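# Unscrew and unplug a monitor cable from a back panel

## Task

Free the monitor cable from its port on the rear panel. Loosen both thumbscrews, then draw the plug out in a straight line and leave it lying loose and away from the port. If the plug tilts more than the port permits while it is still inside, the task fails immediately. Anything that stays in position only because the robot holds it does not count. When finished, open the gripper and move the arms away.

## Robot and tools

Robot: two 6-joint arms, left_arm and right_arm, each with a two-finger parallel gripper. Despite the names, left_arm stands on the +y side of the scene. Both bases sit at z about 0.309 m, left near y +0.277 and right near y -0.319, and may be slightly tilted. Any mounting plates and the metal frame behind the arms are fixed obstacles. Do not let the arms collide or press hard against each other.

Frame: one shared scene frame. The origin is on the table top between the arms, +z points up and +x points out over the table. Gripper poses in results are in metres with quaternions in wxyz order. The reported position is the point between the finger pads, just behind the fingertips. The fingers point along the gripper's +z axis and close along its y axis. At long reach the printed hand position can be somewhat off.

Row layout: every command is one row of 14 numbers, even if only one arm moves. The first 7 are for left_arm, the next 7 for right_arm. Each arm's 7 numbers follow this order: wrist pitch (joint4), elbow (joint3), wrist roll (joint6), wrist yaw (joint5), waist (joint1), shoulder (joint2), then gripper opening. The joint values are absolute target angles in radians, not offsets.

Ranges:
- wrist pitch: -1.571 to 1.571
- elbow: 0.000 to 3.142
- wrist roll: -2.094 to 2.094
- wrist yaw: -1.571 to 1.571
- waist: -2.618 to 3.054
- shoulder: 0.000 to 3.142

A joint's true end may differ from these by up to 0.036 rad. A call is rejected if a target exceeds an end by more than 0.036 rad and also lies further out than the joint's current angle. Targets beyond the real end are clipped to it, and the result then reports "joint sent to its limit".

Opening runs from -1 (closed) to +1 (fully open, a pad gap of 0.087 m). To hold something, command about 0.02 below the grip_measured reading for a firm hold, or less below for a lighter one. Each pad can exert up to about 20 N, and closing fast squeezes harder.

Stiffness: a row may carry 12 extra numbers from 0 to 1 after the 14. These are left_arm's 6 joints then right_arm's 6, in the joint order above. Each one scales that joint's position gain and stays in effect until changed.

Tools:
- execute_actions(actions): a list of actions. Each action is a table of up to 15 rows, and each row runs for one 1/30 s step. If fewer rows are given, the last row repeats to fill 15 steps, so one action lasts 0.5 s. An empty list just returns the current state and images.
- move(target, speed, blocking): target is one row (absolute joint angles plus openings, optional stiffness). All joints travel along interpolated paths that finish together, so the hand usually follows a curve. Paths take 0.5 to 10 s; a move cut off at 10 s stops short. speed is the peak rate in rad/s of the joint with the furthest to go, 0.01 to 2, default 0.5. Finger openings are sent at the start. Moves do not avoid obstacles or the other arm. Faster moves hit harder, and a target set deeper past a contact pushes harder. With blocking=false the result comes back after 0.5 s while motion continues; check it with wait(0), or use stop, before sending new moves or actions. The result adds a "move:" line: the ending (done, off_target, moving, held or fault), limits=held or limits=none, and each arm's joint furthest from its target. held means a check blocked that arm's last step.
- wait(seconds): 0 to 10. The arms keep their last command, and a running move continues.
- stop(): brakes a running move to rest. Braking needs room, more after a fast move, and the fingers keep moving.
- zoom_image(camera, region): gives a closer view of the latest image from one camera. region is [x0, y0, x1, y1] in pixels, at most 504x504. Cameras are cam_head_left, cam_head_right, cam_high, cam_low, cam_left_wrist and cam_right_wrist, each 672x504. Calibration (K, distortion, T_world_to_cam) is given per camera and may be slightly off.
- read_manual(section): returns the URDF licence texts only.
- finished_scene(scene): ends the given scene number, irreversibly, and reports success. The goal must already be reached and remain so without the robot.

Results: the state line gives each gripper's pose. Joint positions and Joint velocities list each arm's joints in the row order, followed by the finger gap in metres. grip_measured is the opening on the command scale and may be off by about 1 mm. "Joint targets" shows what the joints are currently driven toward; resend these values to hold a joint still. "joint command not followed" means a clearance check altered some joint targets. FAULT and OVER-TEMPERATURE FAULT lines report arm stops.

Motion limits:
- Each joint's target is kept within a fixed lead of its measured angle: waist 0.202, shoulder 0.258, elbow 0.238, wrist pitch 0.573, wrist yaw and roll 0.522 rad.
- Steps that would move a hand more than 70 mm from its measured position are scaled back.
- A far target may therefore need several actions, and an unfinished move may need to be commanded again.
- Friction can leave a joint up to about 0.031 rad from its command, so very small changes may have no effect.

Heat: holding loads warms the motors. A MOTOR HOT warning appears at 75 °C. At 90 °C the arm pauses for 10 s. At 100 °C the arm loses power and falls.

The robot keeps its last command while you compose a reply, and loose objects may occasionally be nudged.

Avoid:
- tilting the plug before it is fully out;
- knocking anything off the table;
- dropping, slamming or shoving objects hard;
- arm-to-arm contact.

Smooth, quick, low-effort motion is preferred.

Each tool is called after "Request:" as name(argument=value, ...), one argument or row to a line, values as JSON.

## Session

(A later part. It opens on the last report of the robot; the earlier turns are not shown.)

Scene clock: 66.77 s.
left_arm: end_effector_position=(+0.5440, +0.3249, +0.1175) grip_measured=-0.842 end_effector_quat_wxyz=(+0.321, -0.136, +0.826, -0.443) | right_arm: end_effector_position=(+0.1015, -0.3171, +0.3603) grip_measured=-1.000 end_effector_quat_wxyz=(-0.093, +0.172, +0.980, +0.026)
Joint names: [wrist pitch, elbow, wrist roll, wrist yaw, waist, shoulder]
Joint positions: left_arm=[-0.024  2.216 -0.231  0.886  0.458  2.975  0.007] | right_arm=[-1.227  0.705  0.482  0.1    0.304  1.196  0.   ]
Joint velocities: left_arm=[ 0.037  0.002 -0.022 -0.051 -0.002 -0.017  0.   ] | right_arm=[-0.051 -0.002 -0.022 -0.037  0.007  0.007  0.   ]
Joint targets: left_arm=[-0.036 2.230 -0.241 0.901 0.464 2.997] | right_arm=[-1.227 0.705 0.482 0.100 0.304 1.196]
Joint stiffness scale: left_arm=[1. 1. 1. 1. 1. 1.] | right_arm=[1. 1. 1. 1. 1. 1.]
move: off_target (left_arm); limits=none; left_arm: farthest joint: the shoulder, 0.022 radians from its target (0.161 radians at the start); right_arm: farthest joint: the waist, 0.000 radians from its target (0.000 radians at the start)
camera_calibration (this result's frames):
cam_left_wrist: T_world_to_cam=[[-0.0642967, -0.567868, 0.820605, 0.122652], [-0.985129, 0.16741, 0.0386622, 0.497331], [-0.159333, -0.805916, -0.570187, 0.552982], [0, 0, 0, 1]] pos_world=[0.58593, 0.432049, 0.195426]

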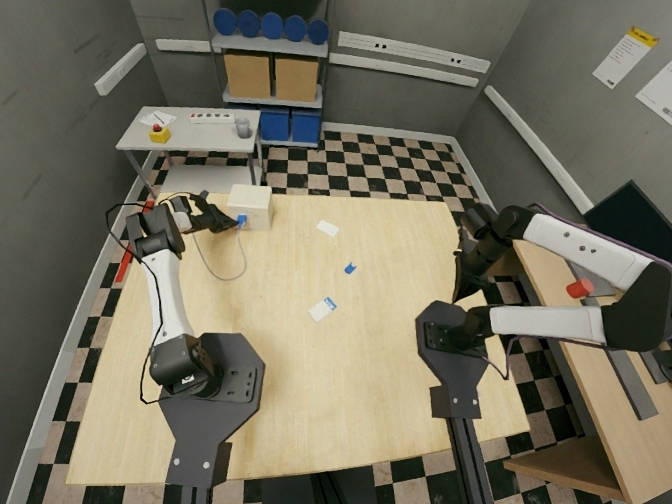

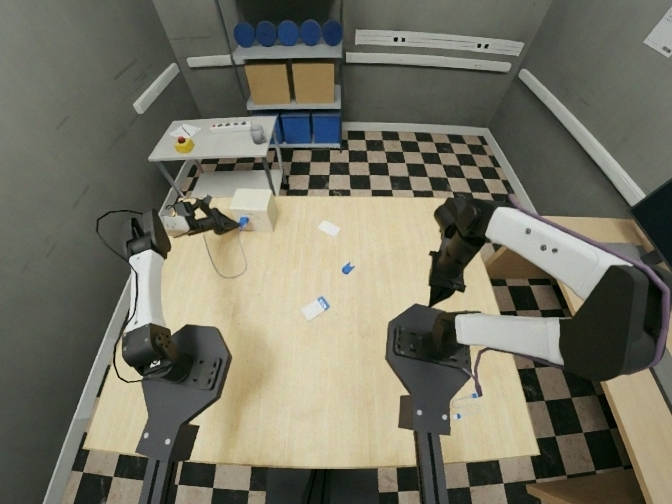

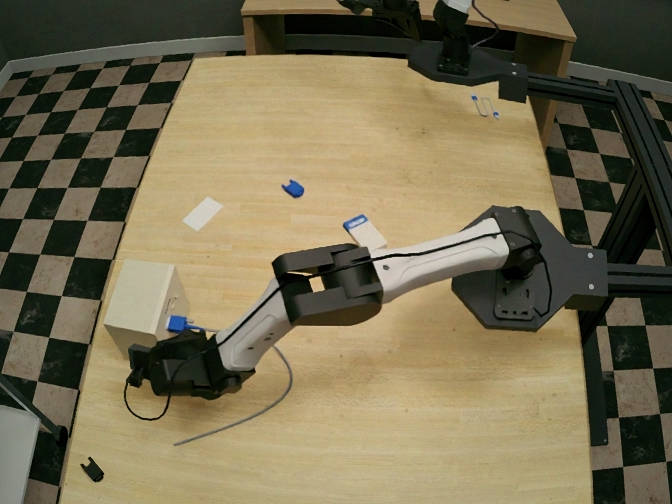

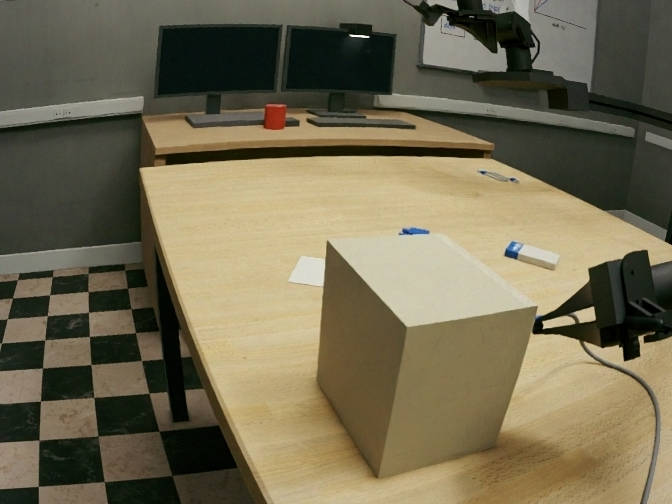

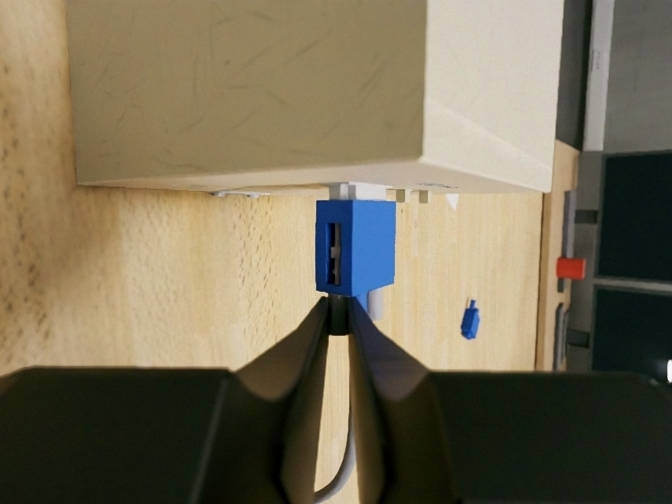

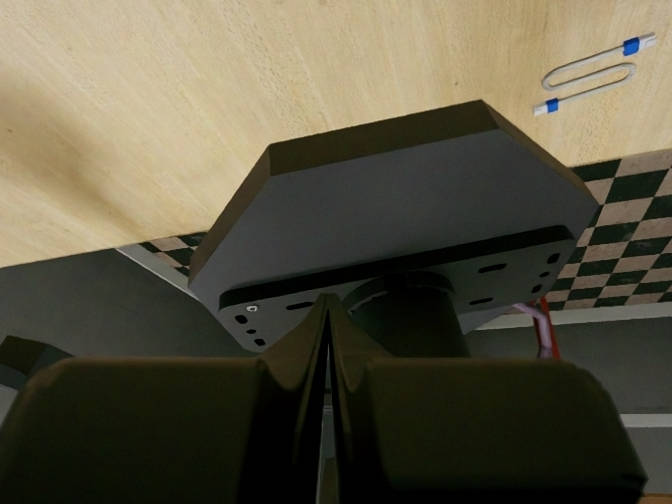

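Request:
execute_actions(
  actions=[
    [[-0.024,2.216,-0.231,0.886,0.458,2.985,-0.7,-1.227,0.705,0.482,0.1,0.304,1.196,-1],[-0.024,2.216,-0.231,0.886,0.458,2.985,-0.4,-1.227,0.705,0.482,0.1,0.304,1.196,-1],[-0.024,2.216,-0.231,0.886,0.458,2.985,0,-1.227,0.705,0.482,0.1,0.304,1.196,-1],[-0.024,2.216,-0.231,0.886,0.458,2.985,0.8,-1.227,0.705,0.482,0.1,0.304,1.196,-1]],
  ],
)

Request:
move(
  target=[0.213,1.715,0.156,0.148,0.214,2.672,0.8,-1.227,0.705,0.482,0.1,0.304,1.196,-1],
  speed=0.5,
)

Request:
execute_actions(
  actions=[
    [[0.2,1.73,0.15,0.16,0.214,2.685,0.4,-1.227,0.705,0.482,0.1,0.304,1.196,-1],[0.2,1.73,0.15,0.16,0.214,2.685,0.2,-1.227,0.705,0.482,0.1,0.304,1.196,-1],[0.2,1.73,0.15,0.16,0.214,2.685,0.12,-1.227,0.705,0.482,0.1,0.304,1.196,-1],[0.2,1.73,0.15,0.16,0.214,2.685,0.1,-1.227,0.705,0.482,0.1,0.304,1.196,-1],[0.2,1.73,0.15,0.16,0.214,2.685,0.08,-1.227,0.705,0.482,0.1,0.304,1.196,-1],[0.2,1.73,0.15,0.17,0.214,2.685,0.06,-1.227,0.705,0.482,0.1,0.304,1.196,-1],[0.2,1.73,0.15,0.18,0.21,2.685,0.05,-1.227,0.705,0.482,0.1,0.304,1.196,-1],[0.2,1.73,0.15,0.19,0.205,2.685,0.04,-1.227,0.705,0.482,0.1,0.304,1.196,-1],[0.2,1.73,0.145,0.2,0.2,2.685,0.03,-1.227,0.705,0.482,0.1,0.304,1.196,-1],[0.2,1.73,0.14,0.22,0.197,2.685,0.03,-1.227,0.705,0.482,0.1,0.304,1.196,-1],[0.2,1.73,0.135,0.24,0.192,2.685,0.03,-1.227,0.705,0.482,0.1,0.304,1.196,-1]],
    [[0.19,1.745,0.135,0.24,0.192,2.70,0.03,-1.227,0.705,0.482,0.1,0.304,1.196,-1]],
    [[0.19,1.753,0.135,0.24,0.192,2.712,0.03,-1.227,0.705,0.482,0.1,0.304,1.196,-1]],
    [[0.19,1.761,0.135,0.24,0.192,2.724,0.03,-1.227,0.705,0.482,0.1,0.304,1.196,-1]],
  ],
)

Scene clock: 68.70 s.
left_arm: end_effector_position=(+0.5440, +0.3249, +0.1176) grip_measured=+0.800 end_effector_quat_wxyz=(+0.321, -0.136, +0.826, -0.443) | right_arm: end_effector_position=(+0.1015, -0.3171, +0.3603) grip_measured=-1.000 end_effector_quat_wxyz=(-0.093, +0.172, +0.980, +0.026)
Joint names: [wrist pitch, elbow, wrist roll, wrist yaw, waist, shoulder]
Joint positions: left_arm=[-0.024  2.216 -0.231  0.886  0.458  2.975  0.079] | right_arm=[-1.227  0.705  0.482  0.1    0.304  1.196  0.   ]
Joint velocities: left_arm=[-0.022  0.007 -0.022 -0.051 -0.007 -0.012 -0.001] | right_arm=[-0.022 -0.002  0.007 -0.007 -0.007 -0.007  0.   ]
Joint targets: left_arm=[-0.024 2.216 -0.231 0.886 0.458 2.985] | right_arm=[-1.227 0.705 0.482 0.100 0.304 1.196]
Joint stiffness scale: left_arm=[1. 1. 1. 1. 1. 1.] | right_arm=[1. 1. 1. 1. 1. 1.]
camera_calibration (this result's frames):
cam_left_wrist: T_world_to_cam=[[-0.064008, -0.567674, 0.820761, 0.122398], [-0.985145, 0.167269, 0.038863, 0.497362], [-0.15935, -0.806081, -0.569948, 0.553017], [0, 0, 0, 1]] pos_world=[0.585931, 0.432065, 0.195402]

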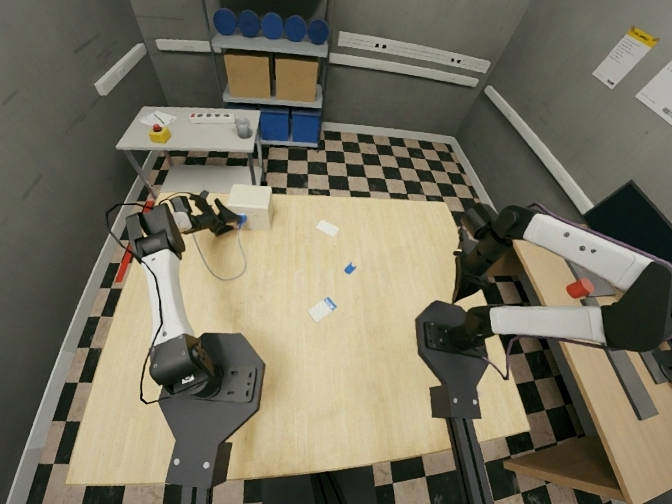

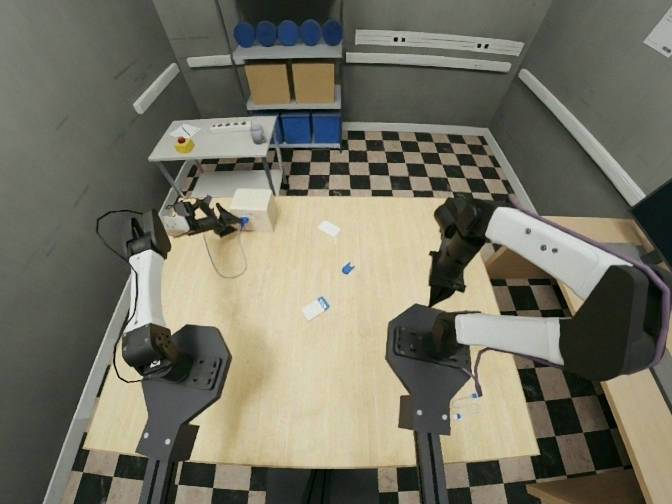

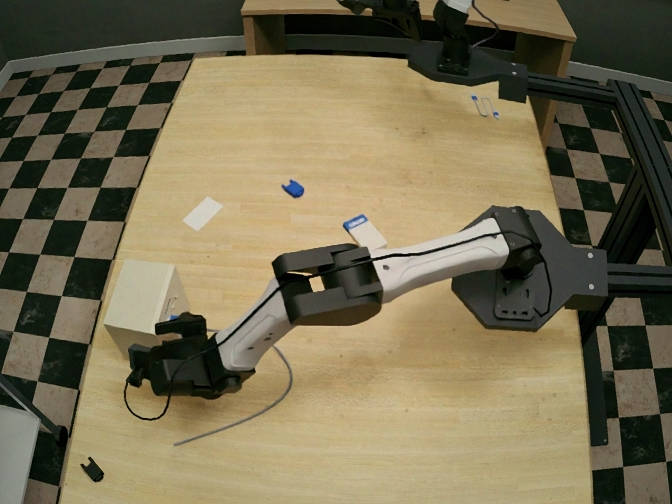

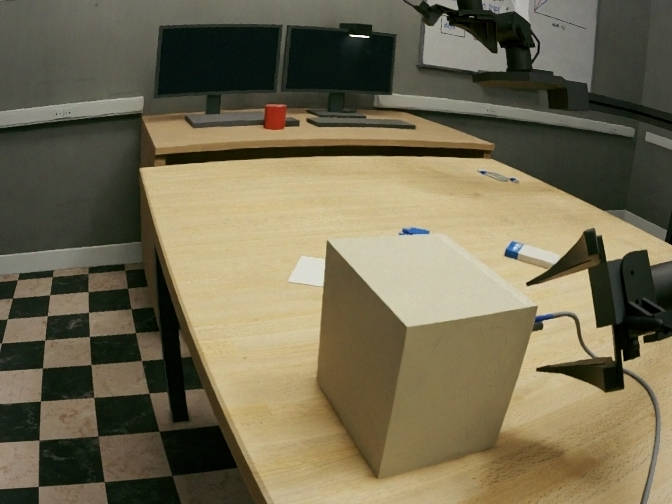

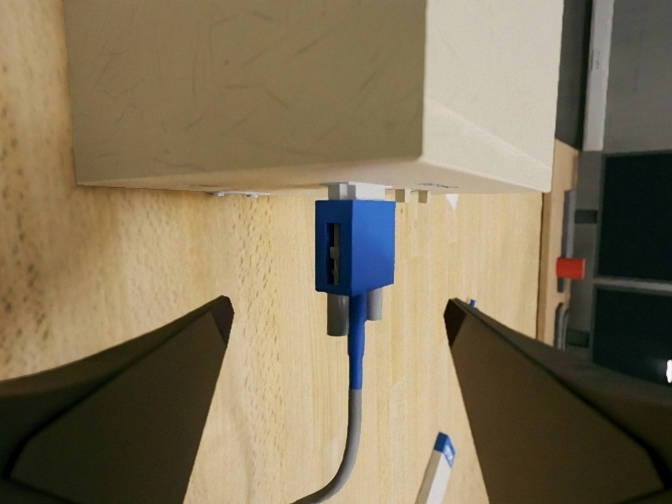

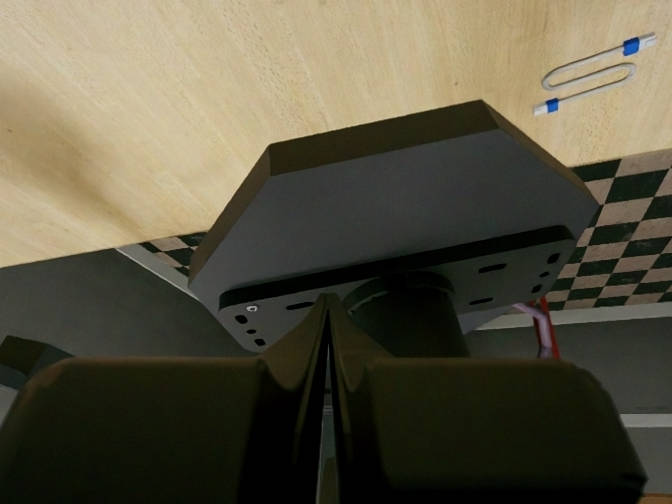

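Scene clock: 70.97 s.
left_arm: end_effector_position=(+0.5375, +0.2962, +0.1147) grip_measured=+0.800 end_effector_quat_wxyz=(+0.367, +0.009, +0.924, -0.103) | right_arm: end_effector_position=(+0.1015, -0.3171, +0.3603) grip_measured=-1.000 end_effector_quat_wxyz=(-0.093, +0.172, +0.980, +0.026)
Joint names: [wrist pitch, elbow, wrist roll, wrist yaw, waist, shoulder]
Joint positions: left_arm=[0.207 1.735 0.15  0.161 0.217 2.681 0.079] | right_arm=[-1.227  0.705  0.482  0.1    0.304  1.196  0.   ]
Joint velocities: left_arm=[-0.051 -0.012  0.066  0.007 -0.007 -0.017 -0.   ] | right_arm=[-0.037 -0.002 -0.007  0.022 -0.012 -0.007  0.   ]
Joint targets: left_arm=[0.213 1.715 0.156 0.148 0.214 2.672] | right_arm=[-1.227 0.705 0.482 0.100 0.304 1.196]
Joint stiffness scale: left_arm=[1. 1. 1. 1. 1. 1.] | right_arm=[1. 1. 1. 1. 1. 1.]
move: done; limits=none; left_arm: farthest joint: the elbow, 0.020 radians from its target (0.501 radians at the start); right_arm: farthest joint: the waist, 0.000 radians from its target (0.000 radians at the start)
camera_calibration (this result's frames):
cam_left_wrist: T_world_to_cam=[[-0.0973074, -0.977541, 0.186935, 0.320058], [-0.987746, 0.117883, 0.102283, 0.504642], [-0.122023, -0.174691, -0.977033, 0.366789], [0, 0, 0, 1]] pos_world=[0.574359, 0.317456, 0.246918]

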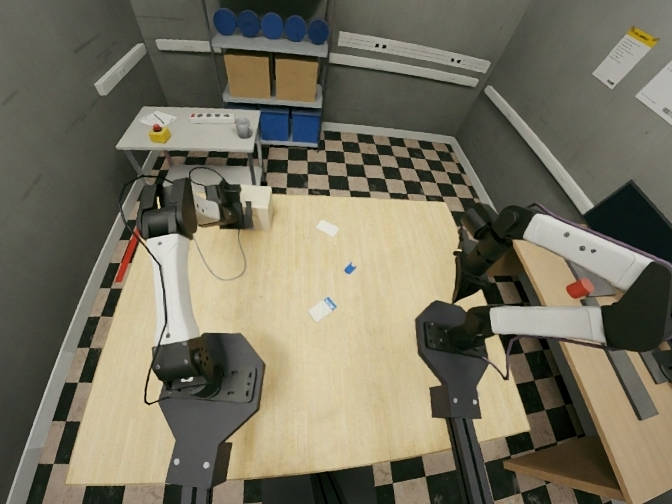

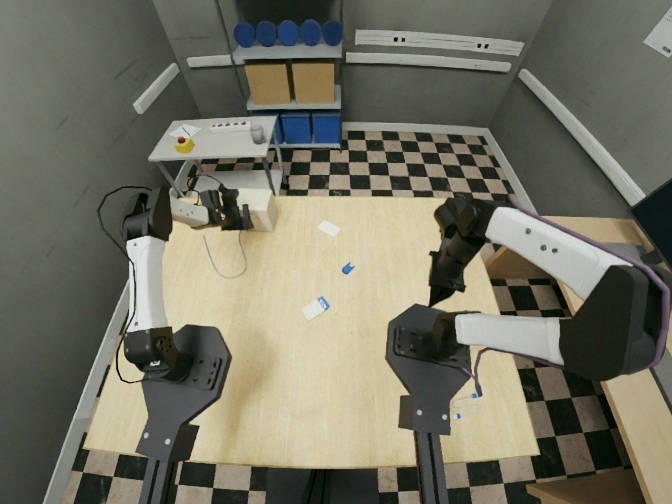

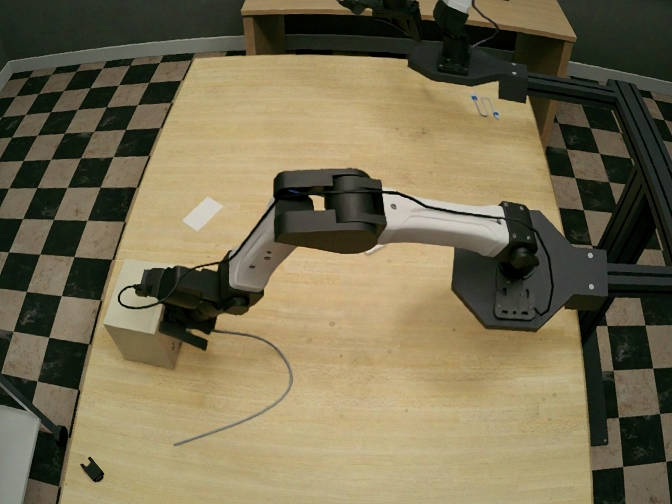

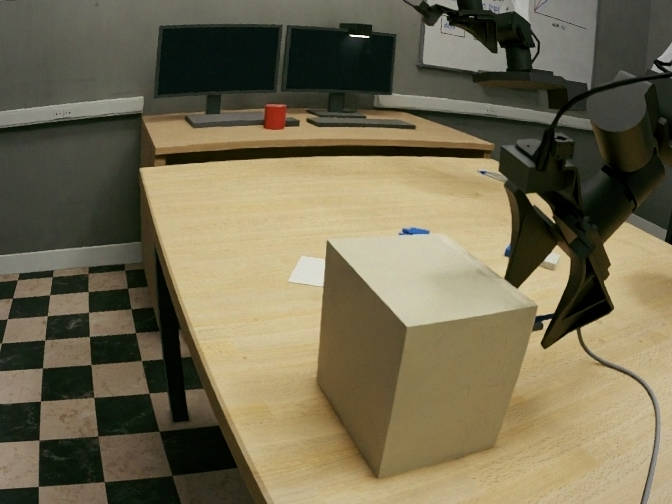

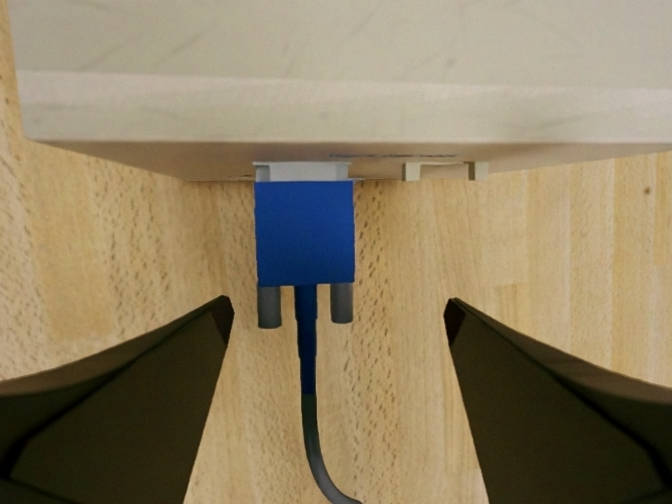

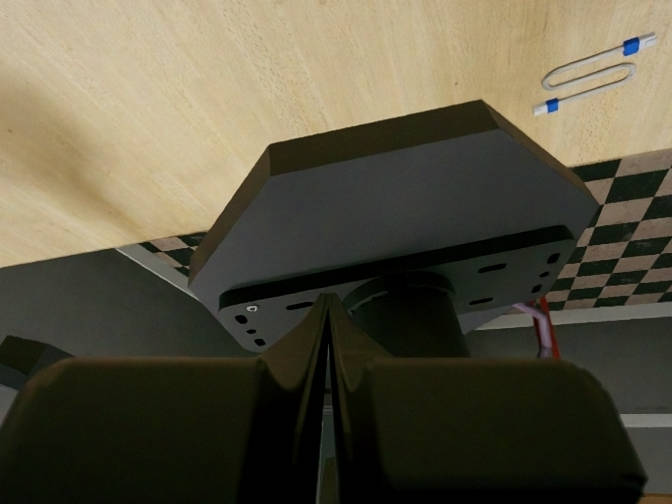

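Scene clock: 72.97 s.
left_arm: end_effector_position=(+0.5396, +0.2983, +0.1113) grip_measured=+0.031 end_effector_quat_wxyz=(+0.368, +0.009, +0.924, -0.099) | right_arm: end_effector_position=(+0.1015, -0.3171, +0.3603) grip_measured=-1.000 end_effector_quat_wxyz=(-0.093, +0.172, +0.980, +0.026)
Joint names: [wrist pitch, elbow, wrist roll, wrist yaw, waist, shoulder]
Joint positions: left_arm=[0.209 1.75  0.153 0.153 0.218 2.695 0.045] | right_arm=[-1.227  0.705  0.482  0.1    0.304  1.196  0.   ]
Joint velocities: left_arm=[ 0.007 -0.002 -0.007 -0.095 -0.017 -0.002 -0.001] | right_arm=[-0.081  0.007  0.037 -0.007 -0.022 -0.007  0.   ]
Joint targets: left_arm=[0.190 1.761 0.135 0.240 0.192 2.724] | right_arm=[-1.227 0.705 0.482 0.100 0.304 1.196]
Joint stiffness scale: left_arm=[1. 1. 1. 1. 1. 1.] | right_arm=[1. 1. 1. 1. 1. 1.]
camera_calibration (this result's frames):
cam_left_wrist: T_world_to_cam=[[-0.0929607, -0.97951, 0.178658, 0.322133], [-0.988517, 0.112264, 0.101145, 0.509015], [-0.119129, -0.167204, -0.978699, 0.360531], [0, 0, 0, 1]] pos_world=[0.576065, 0.31867, 0.243815]

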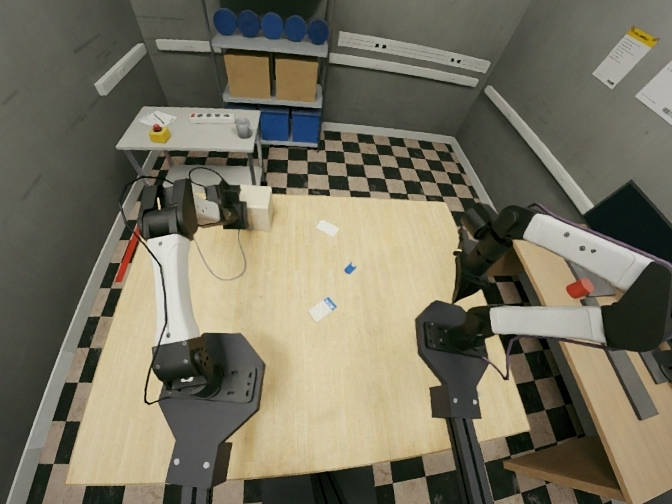

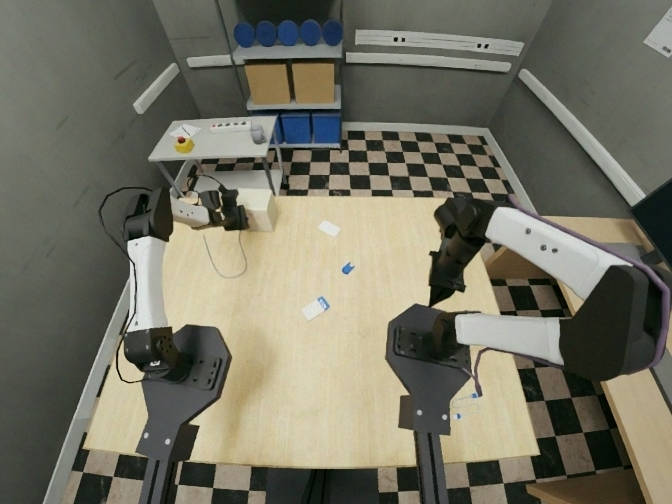

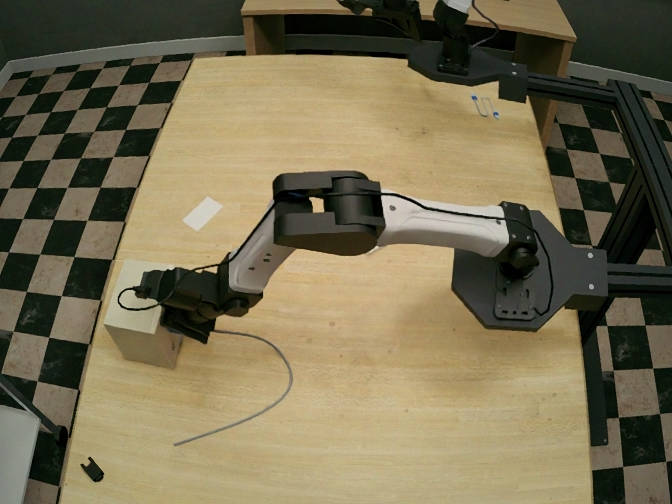

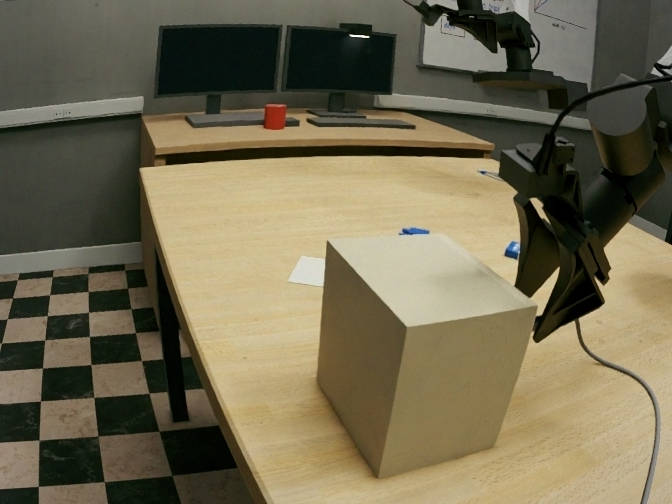

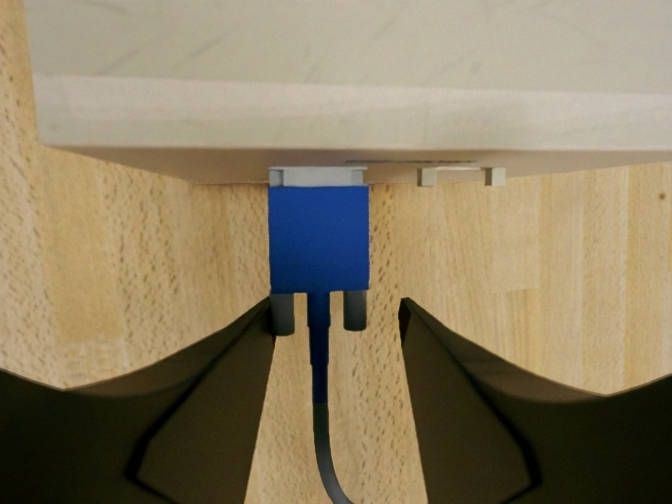

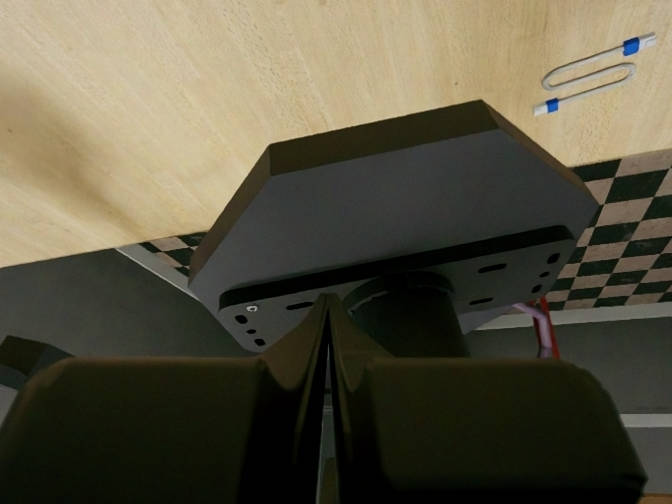

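Request:
execute_actions(
  actions=[
    [[0.175,1.761,0.135,0.24,0.192,2.74,0.03,-1.227,0.705,0.482,0.1,0.304,1.196,-1]],
    [[0.175,1.770,0.135,0.24,0.192,2.756,0.03,-1.227,0.705,0.482,0.1,0.304,1.196,-1]],
    [[0.175,1.781,0.135,0.24,0.192,2.772,0.03,-1.227,0.705,0.482,0.1,0.304,1.196,-1]],
    [[0.175,1.792,0.135,0.24,0.192,2.788,0.03,-1.227,0.705,0.482,0.1,0.304,1.196,-1]],
    [[0.175,1.803,0.135,0.24,0.192,2.804,0.03,-1.227,0.705,0.482,0.1,0.304,1.196,-1]],
  ],
)

Scene clock: 75.77 s.
left_arm: end_effector_position=(+0.5368, +0.2927, +0.0855) grip_measured=+0.031 end_effector_quat_wxyz=(+0.360, +0.010, +0.927, -0.103) | right_arm: end_effector_position=(+0.1015, -0.3171, +0.3603) grip_measured=-1.000 end_effector_quat_wxyz=(-0.093, +0.172, +0.980, +0.026)
Joint names: [wrist pitch, elbow, wrist roll, wrist yaw, waist, shoulder]
Joint positions: left_arm=[0.218 1.799 0.153 0.158 0.218 2.771 0.045] | right_arm=[-1.227  0.705  0.482  0.1    0.304  1.196  0.   ]
Joint velocities: left_arm=[-0.007 -0.007 -0.007 -0.066  0.007 -0.002  0.   ] | right_arm=[-0.007  0.017 -0.051  0.037 -0.002 -0.007  0.   ]
Joint targets: left_arm=[0.175 1.803 0.135 0.240 0.192 2.804] | right_arm=[-1.227 0.705 0.482 0.100 0.304 1.196]
Joint stiffness scale: left_arm=[1. 1. 1. 1. 1. 1.] | right_arm=[1. 1. 1. 1. 1. 1.]
camera_calibration (this result's frames):
cam_left_wrist: T_world_to_cam=[[-0.0956851, -0.977794, 0.186449, 0.321244], [-0.985926, 0.118893, 0.117534, 0.504783], [-0.137091, -0.172579, -0.975409, 0.344963], [0, 0, 0, 1]] pos_world=[0.575709, 0.313629, 0.217255]

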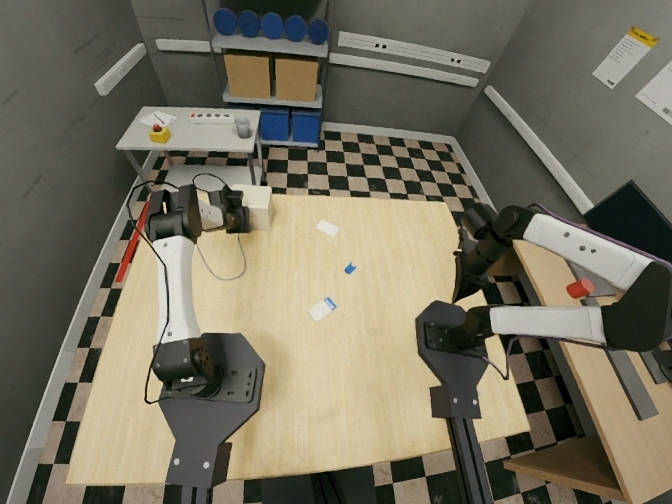

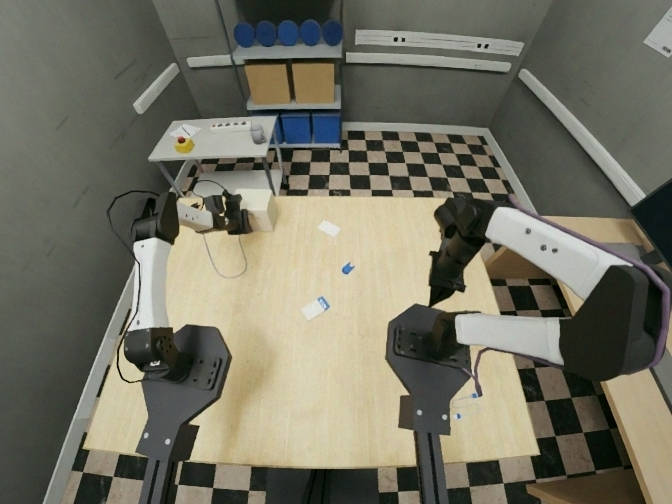

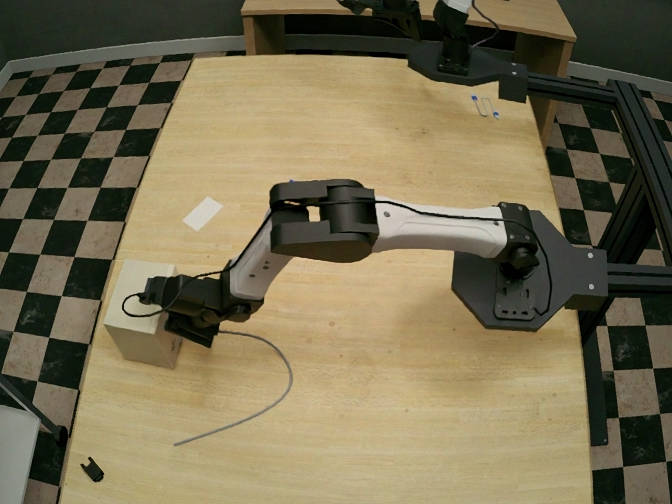

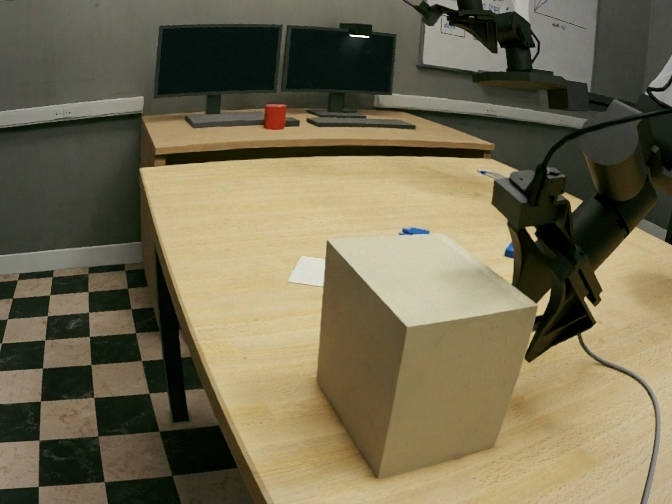

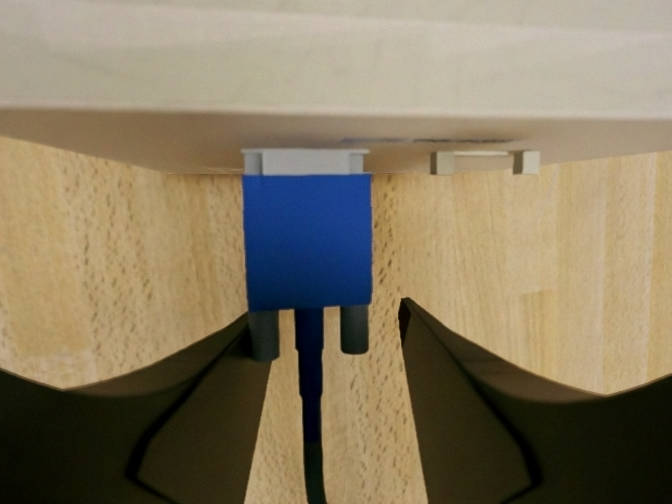

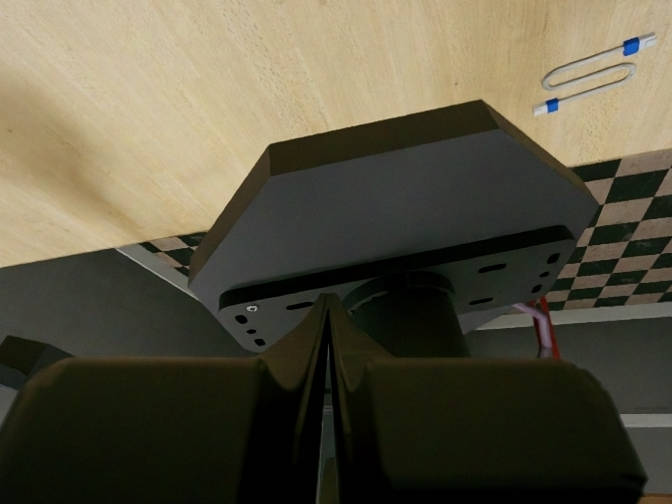

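Request:
execute_actions(
  actions=[
    [[0.2,1.79,0.15,0.16,0.218,2.77,0.03,-1.227,0.705,0.482,0.1,0.304,1.196,-1],[0.2,1.79,0.15,0.16,0.218,2.77,0.03,-1.227,0.705,0.482,0.1,0.304,1.196,-1],[0.2,1.79,0.15,0.16,0.218,2.77,0.3,-1.227,0.705,0.482,0.1,0.304,1.196,-1],[0.2,1.78,0.15,0.16,0.218,2.76,0.3,-1.227,0.705,0.482,0.1,0.304,1.196,-1],[0.2,1.77,0.15,0.16,0.218,2.75,0.3,-1.227,0.705,0.482,0.1,0.304,1.196,-1],[0.19,1.745,0.15,0.16,0.218,2.72,0.3,-1.227,0.705,0.482,0.1,0.304,1.196,-1]],
    [[0.19,1.71,0.15,0.16,0.218,2.67,0.3,-1.227,0.705,0.482,0.1,0.304,1.196,-1]],
    [[0.19,1.73,0.15,0.16,0.218,2.685,0.2,-1.227,0.705,0.482,0.1,0.304,1.196,-1],[0.19,1.73,0.15,0.16,0.218,2.685,0.16,-1.227,0.705,0.482,0.1,0.304,1.196,-1],[0.19,1.73,0.15,0.16,0.218,2.685,0.13,-1.227,0.705,0.482,0.1,0.304,1.196,-1],[0.19,1.73,0.15,0.17,0.214,2.685,0.11,-1.227,0.705,0.482,0.1,0.304,1.196,-1],[0.19,1.73,0.15,0.18,0.21,2.685,0.09,-1.227,0.705,0.482,0.1,0.304,1.196,-1],[0.19,1.73,0.15,0.2,0.205,2.685,0.07,-1.227,0.705,0.482,0.1,0.304,1.196,-1],[0.19,1.73,0.14,0.22,0.2,2.685,0.05,-1.227,0.705,0.482,0.1,0.304,1.196,-1],[0.19,1.73,0.135,0.25,0.19,2.685,0.04,-1.227,0.705,0.482,0.1,0.304,1.196,-1],[0.19,1.73,0.125,0.28,0.18,2.685,0.04,-1.227,0.705,0.482,0.1,0.304,1.196,-1],[0.19,1.73,0.118,0.31,0.172,2.685,0.04,-1.227,0.705,0.482,0.1,0.304,1.196,-1]],
    [[0.165,1.735,0.118,0.31,0.172,2.712,0.04,-1.227,0.705,0.482,0.1,0.304,1.196,-1]],
    [[0.165,1.745,0.118,0.31,0.172,2.728,0.04,-1.227,0.705,0.482,0.1,0.304,1.196,-1]],
  ],
)

Scene clock: 79.13 s.
left_arm: end_effector_position=(+0.5361, +0.2968, +0.1110) grip_measured=+0.041 end_effector_quat_wxyz=(+0.364, +0.009, +0.925, -0.105) | right_arm: end_effector_position=(+0.1015, -0.3171, +0.3603) grip_measured=-1.000 end_effector_quat_wxyz=(-0.093, +0.172, +0.980, +0.026)
Joint names: [wrist pitch, elbow, wrist roll, wrist yaw, waist, shoulder]
Joint positions: left_arm=[0.203 1.74  0.152 0.164 0.22  2.689 0.046] | right_arm=[-1.227  0.705  0.482  0.1    0.304  1.196  0.   ]
Joint velocities: left_arm=[ 0.037 -0.012 -0.007 -0.022 -0.002 -0.012 -0.   ] | right_arm=[-0.007  0.017  0.022 -0.066 -0.007 -0.012  0.   ]
Joint targets: left_arm=[0.165 1.745 0.118 0.310 0.172 2.728] | right_arm=[-1.227 0.705 0.482 0.100 0.304 1.196]
Joint stiffness scale: left_arm=[1. 1. 1. 1. 1. 1.] | right_arm=[1. 1. 1. 1. 1. 1.]
camera_calibration (this result's frames):
cam_left_wrist: T_world_to_cam=[[-0.0975439, -0.977008, 0.189578, 0.320811], [-0.986916, 0.11953, 0.108211, 0.502018], [-0.128383, -0.176542, -0.975885, 0.367004], [0, 0, 0, 1]] pos_world=[0.57386, 0.31822, 0.243011]

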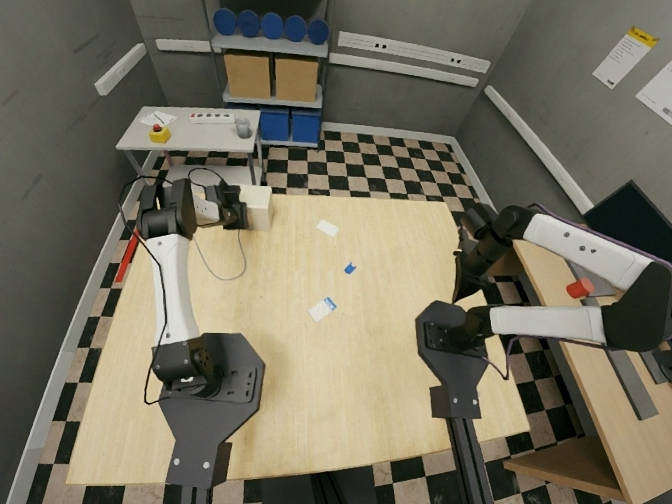

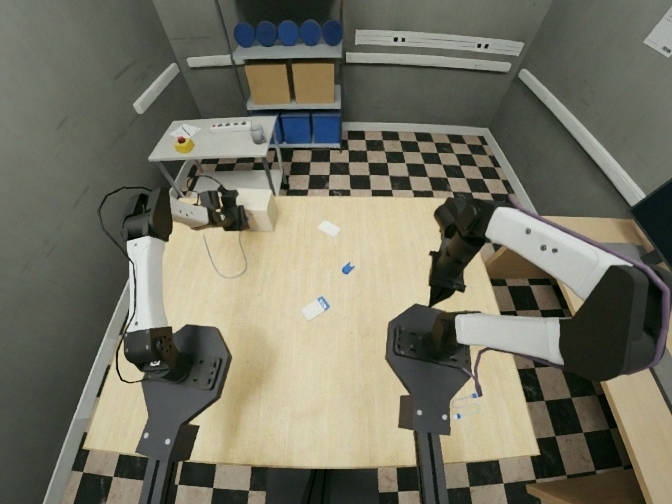

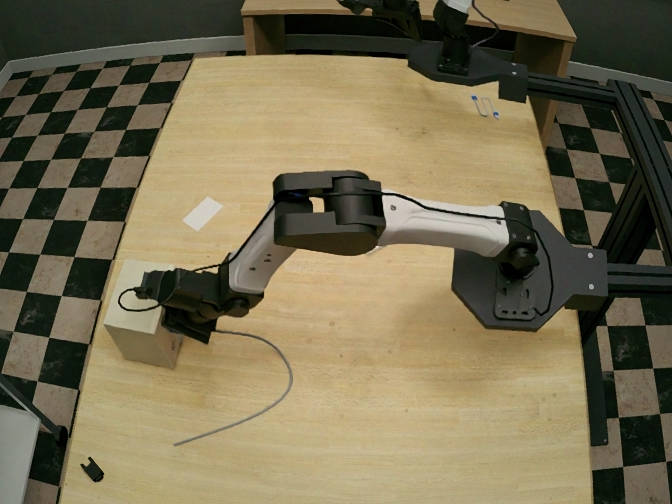

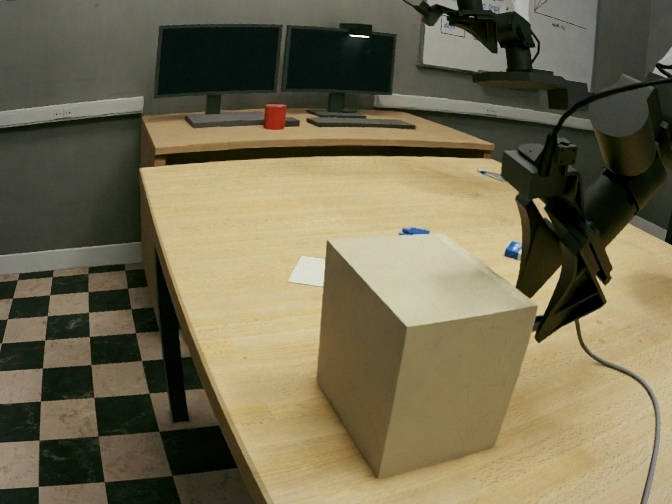

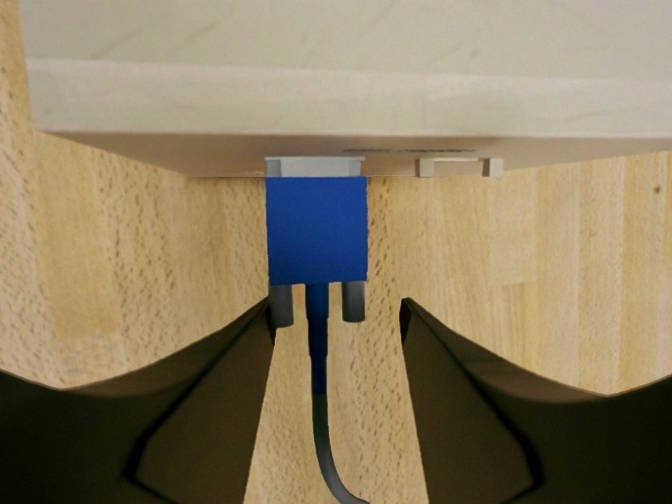

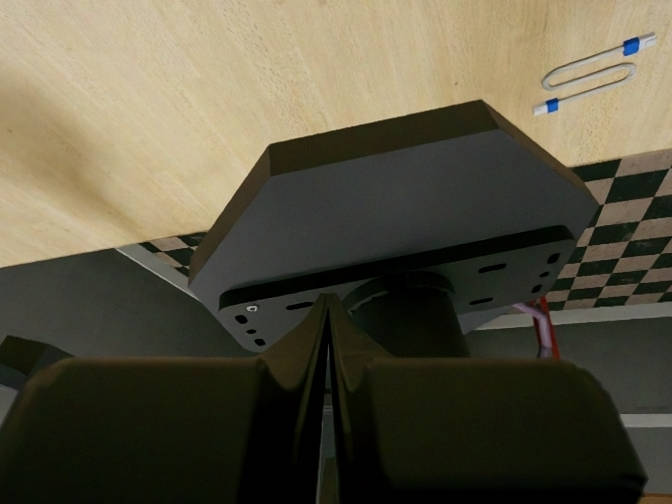

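Request:
execute_actions(
  actions=[
    [[0.16,1.7555,0.118,0.31,0.172,2.744,0.04,-1.227,0.705,0.482,0.1,0.304,1.196,-1]],
    [[0.16,1.766,0.118,0.31,0.172,2.76,0.04,-1.227,0.705,0.482,0.1,0.304,1.196,-1]],
    [[0.16,1.7765,0.118,0.31,0.172,2.776,0.04,-1.227,0.705,0.482,0.1,0.304,1.196,-1]],
  ],
)

Scene clock: 82.57 s.
left_arm: end_effector_position=(+0.5386, +0.2936, +0.0983) grip_measured=+0.041 end_effector_quat_wxyz=(+0.366, +0.009, +0.924, -0.109) | right_arm: end_effector_position=(+0.1015, -0.3171, +0.3603) grip_measured=-1.000 end_effector_quat_wxyz=(-0.093, +0.172, +0.980, +0.026)
Joint names: [wrist pitch, elbow, wrist roll, wrist yaw, waist, shoulder]
Joint positions: left_arm=[0.216 1.776 0.148 0.172 0.22  2.735 0.046] | right_arm=[-1.227  0.705  0.482  0.1    0.304  1.196  0.   ]
Joint velocities: left_arm=[-0.081  0.002 -0.022  0.007  0.002  0.012  0.   ] | right_arm=[-0.037  0.022 -0.037 -0.095  0.002 -0.012  0.   ]
Joint targets: left_arm=[0.160 1.777 0.118 0.310 0.172 2.776] | right_arm=[-1.227 0.705 0.482 0.100 0.304 1.196]
Joint stiffness scale: left_arm=[1. 1. 1. 1. 1. 1.] | right_arm=[1. 1. 1. 1. 1. 1.]
camera_calibration (this result's frames):
cam_left_wrist: T_world_to_cam=[[-0.10032, -0.975313, 0.196727, 0.320677], [-0.986988, 0.122525, 0.10413, 0.505779], [-0.125663, -0.18372, -0.974913, 0.354882], [0, 0, 0, 1]] pos_world=[0.575964, 0.315989, 0.230227]

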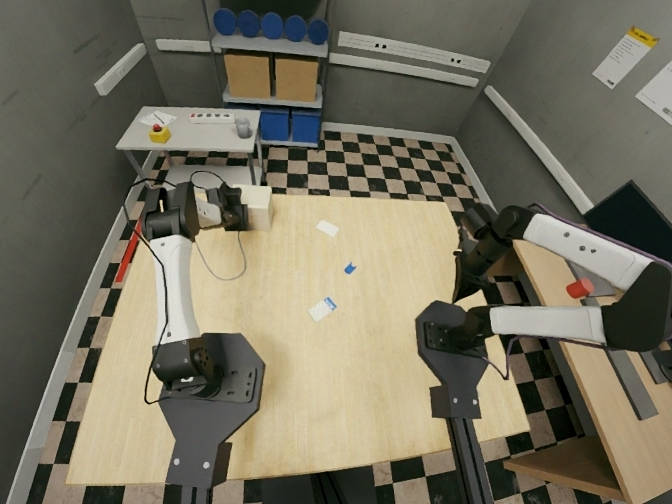

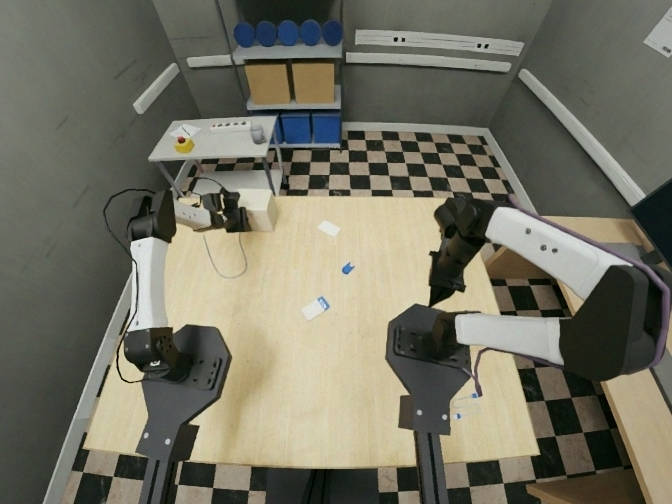

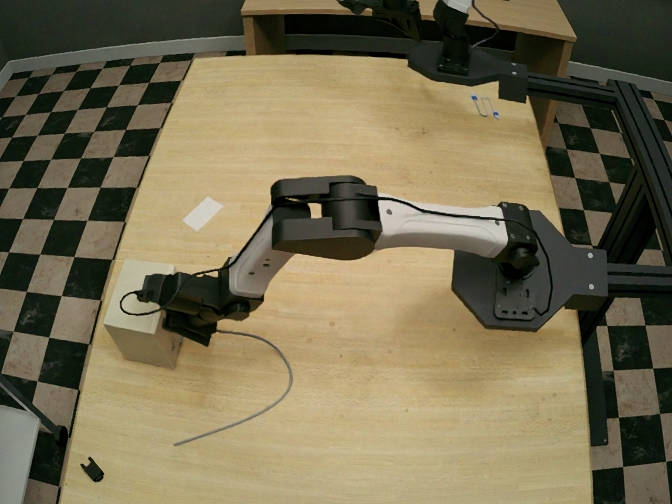

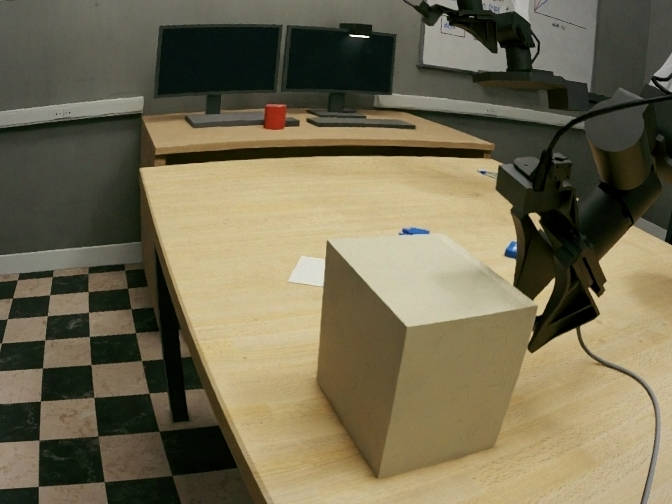

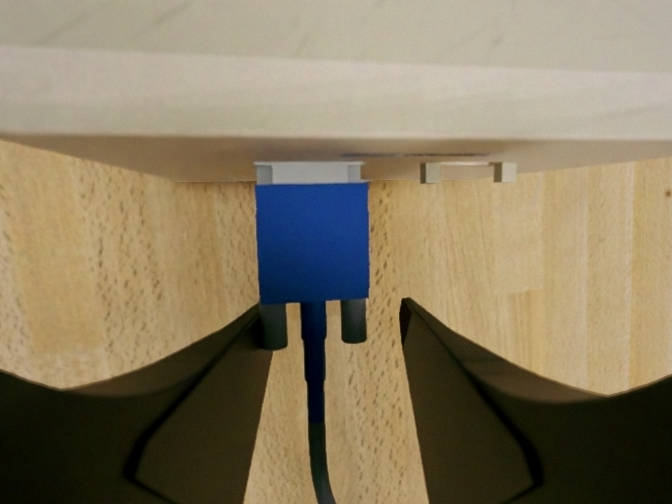

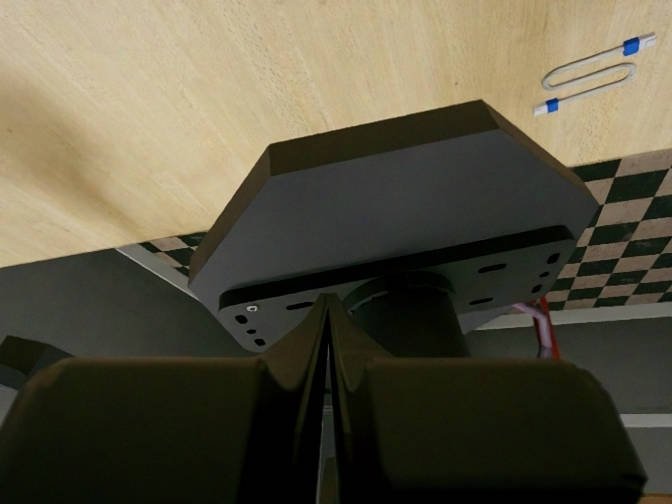

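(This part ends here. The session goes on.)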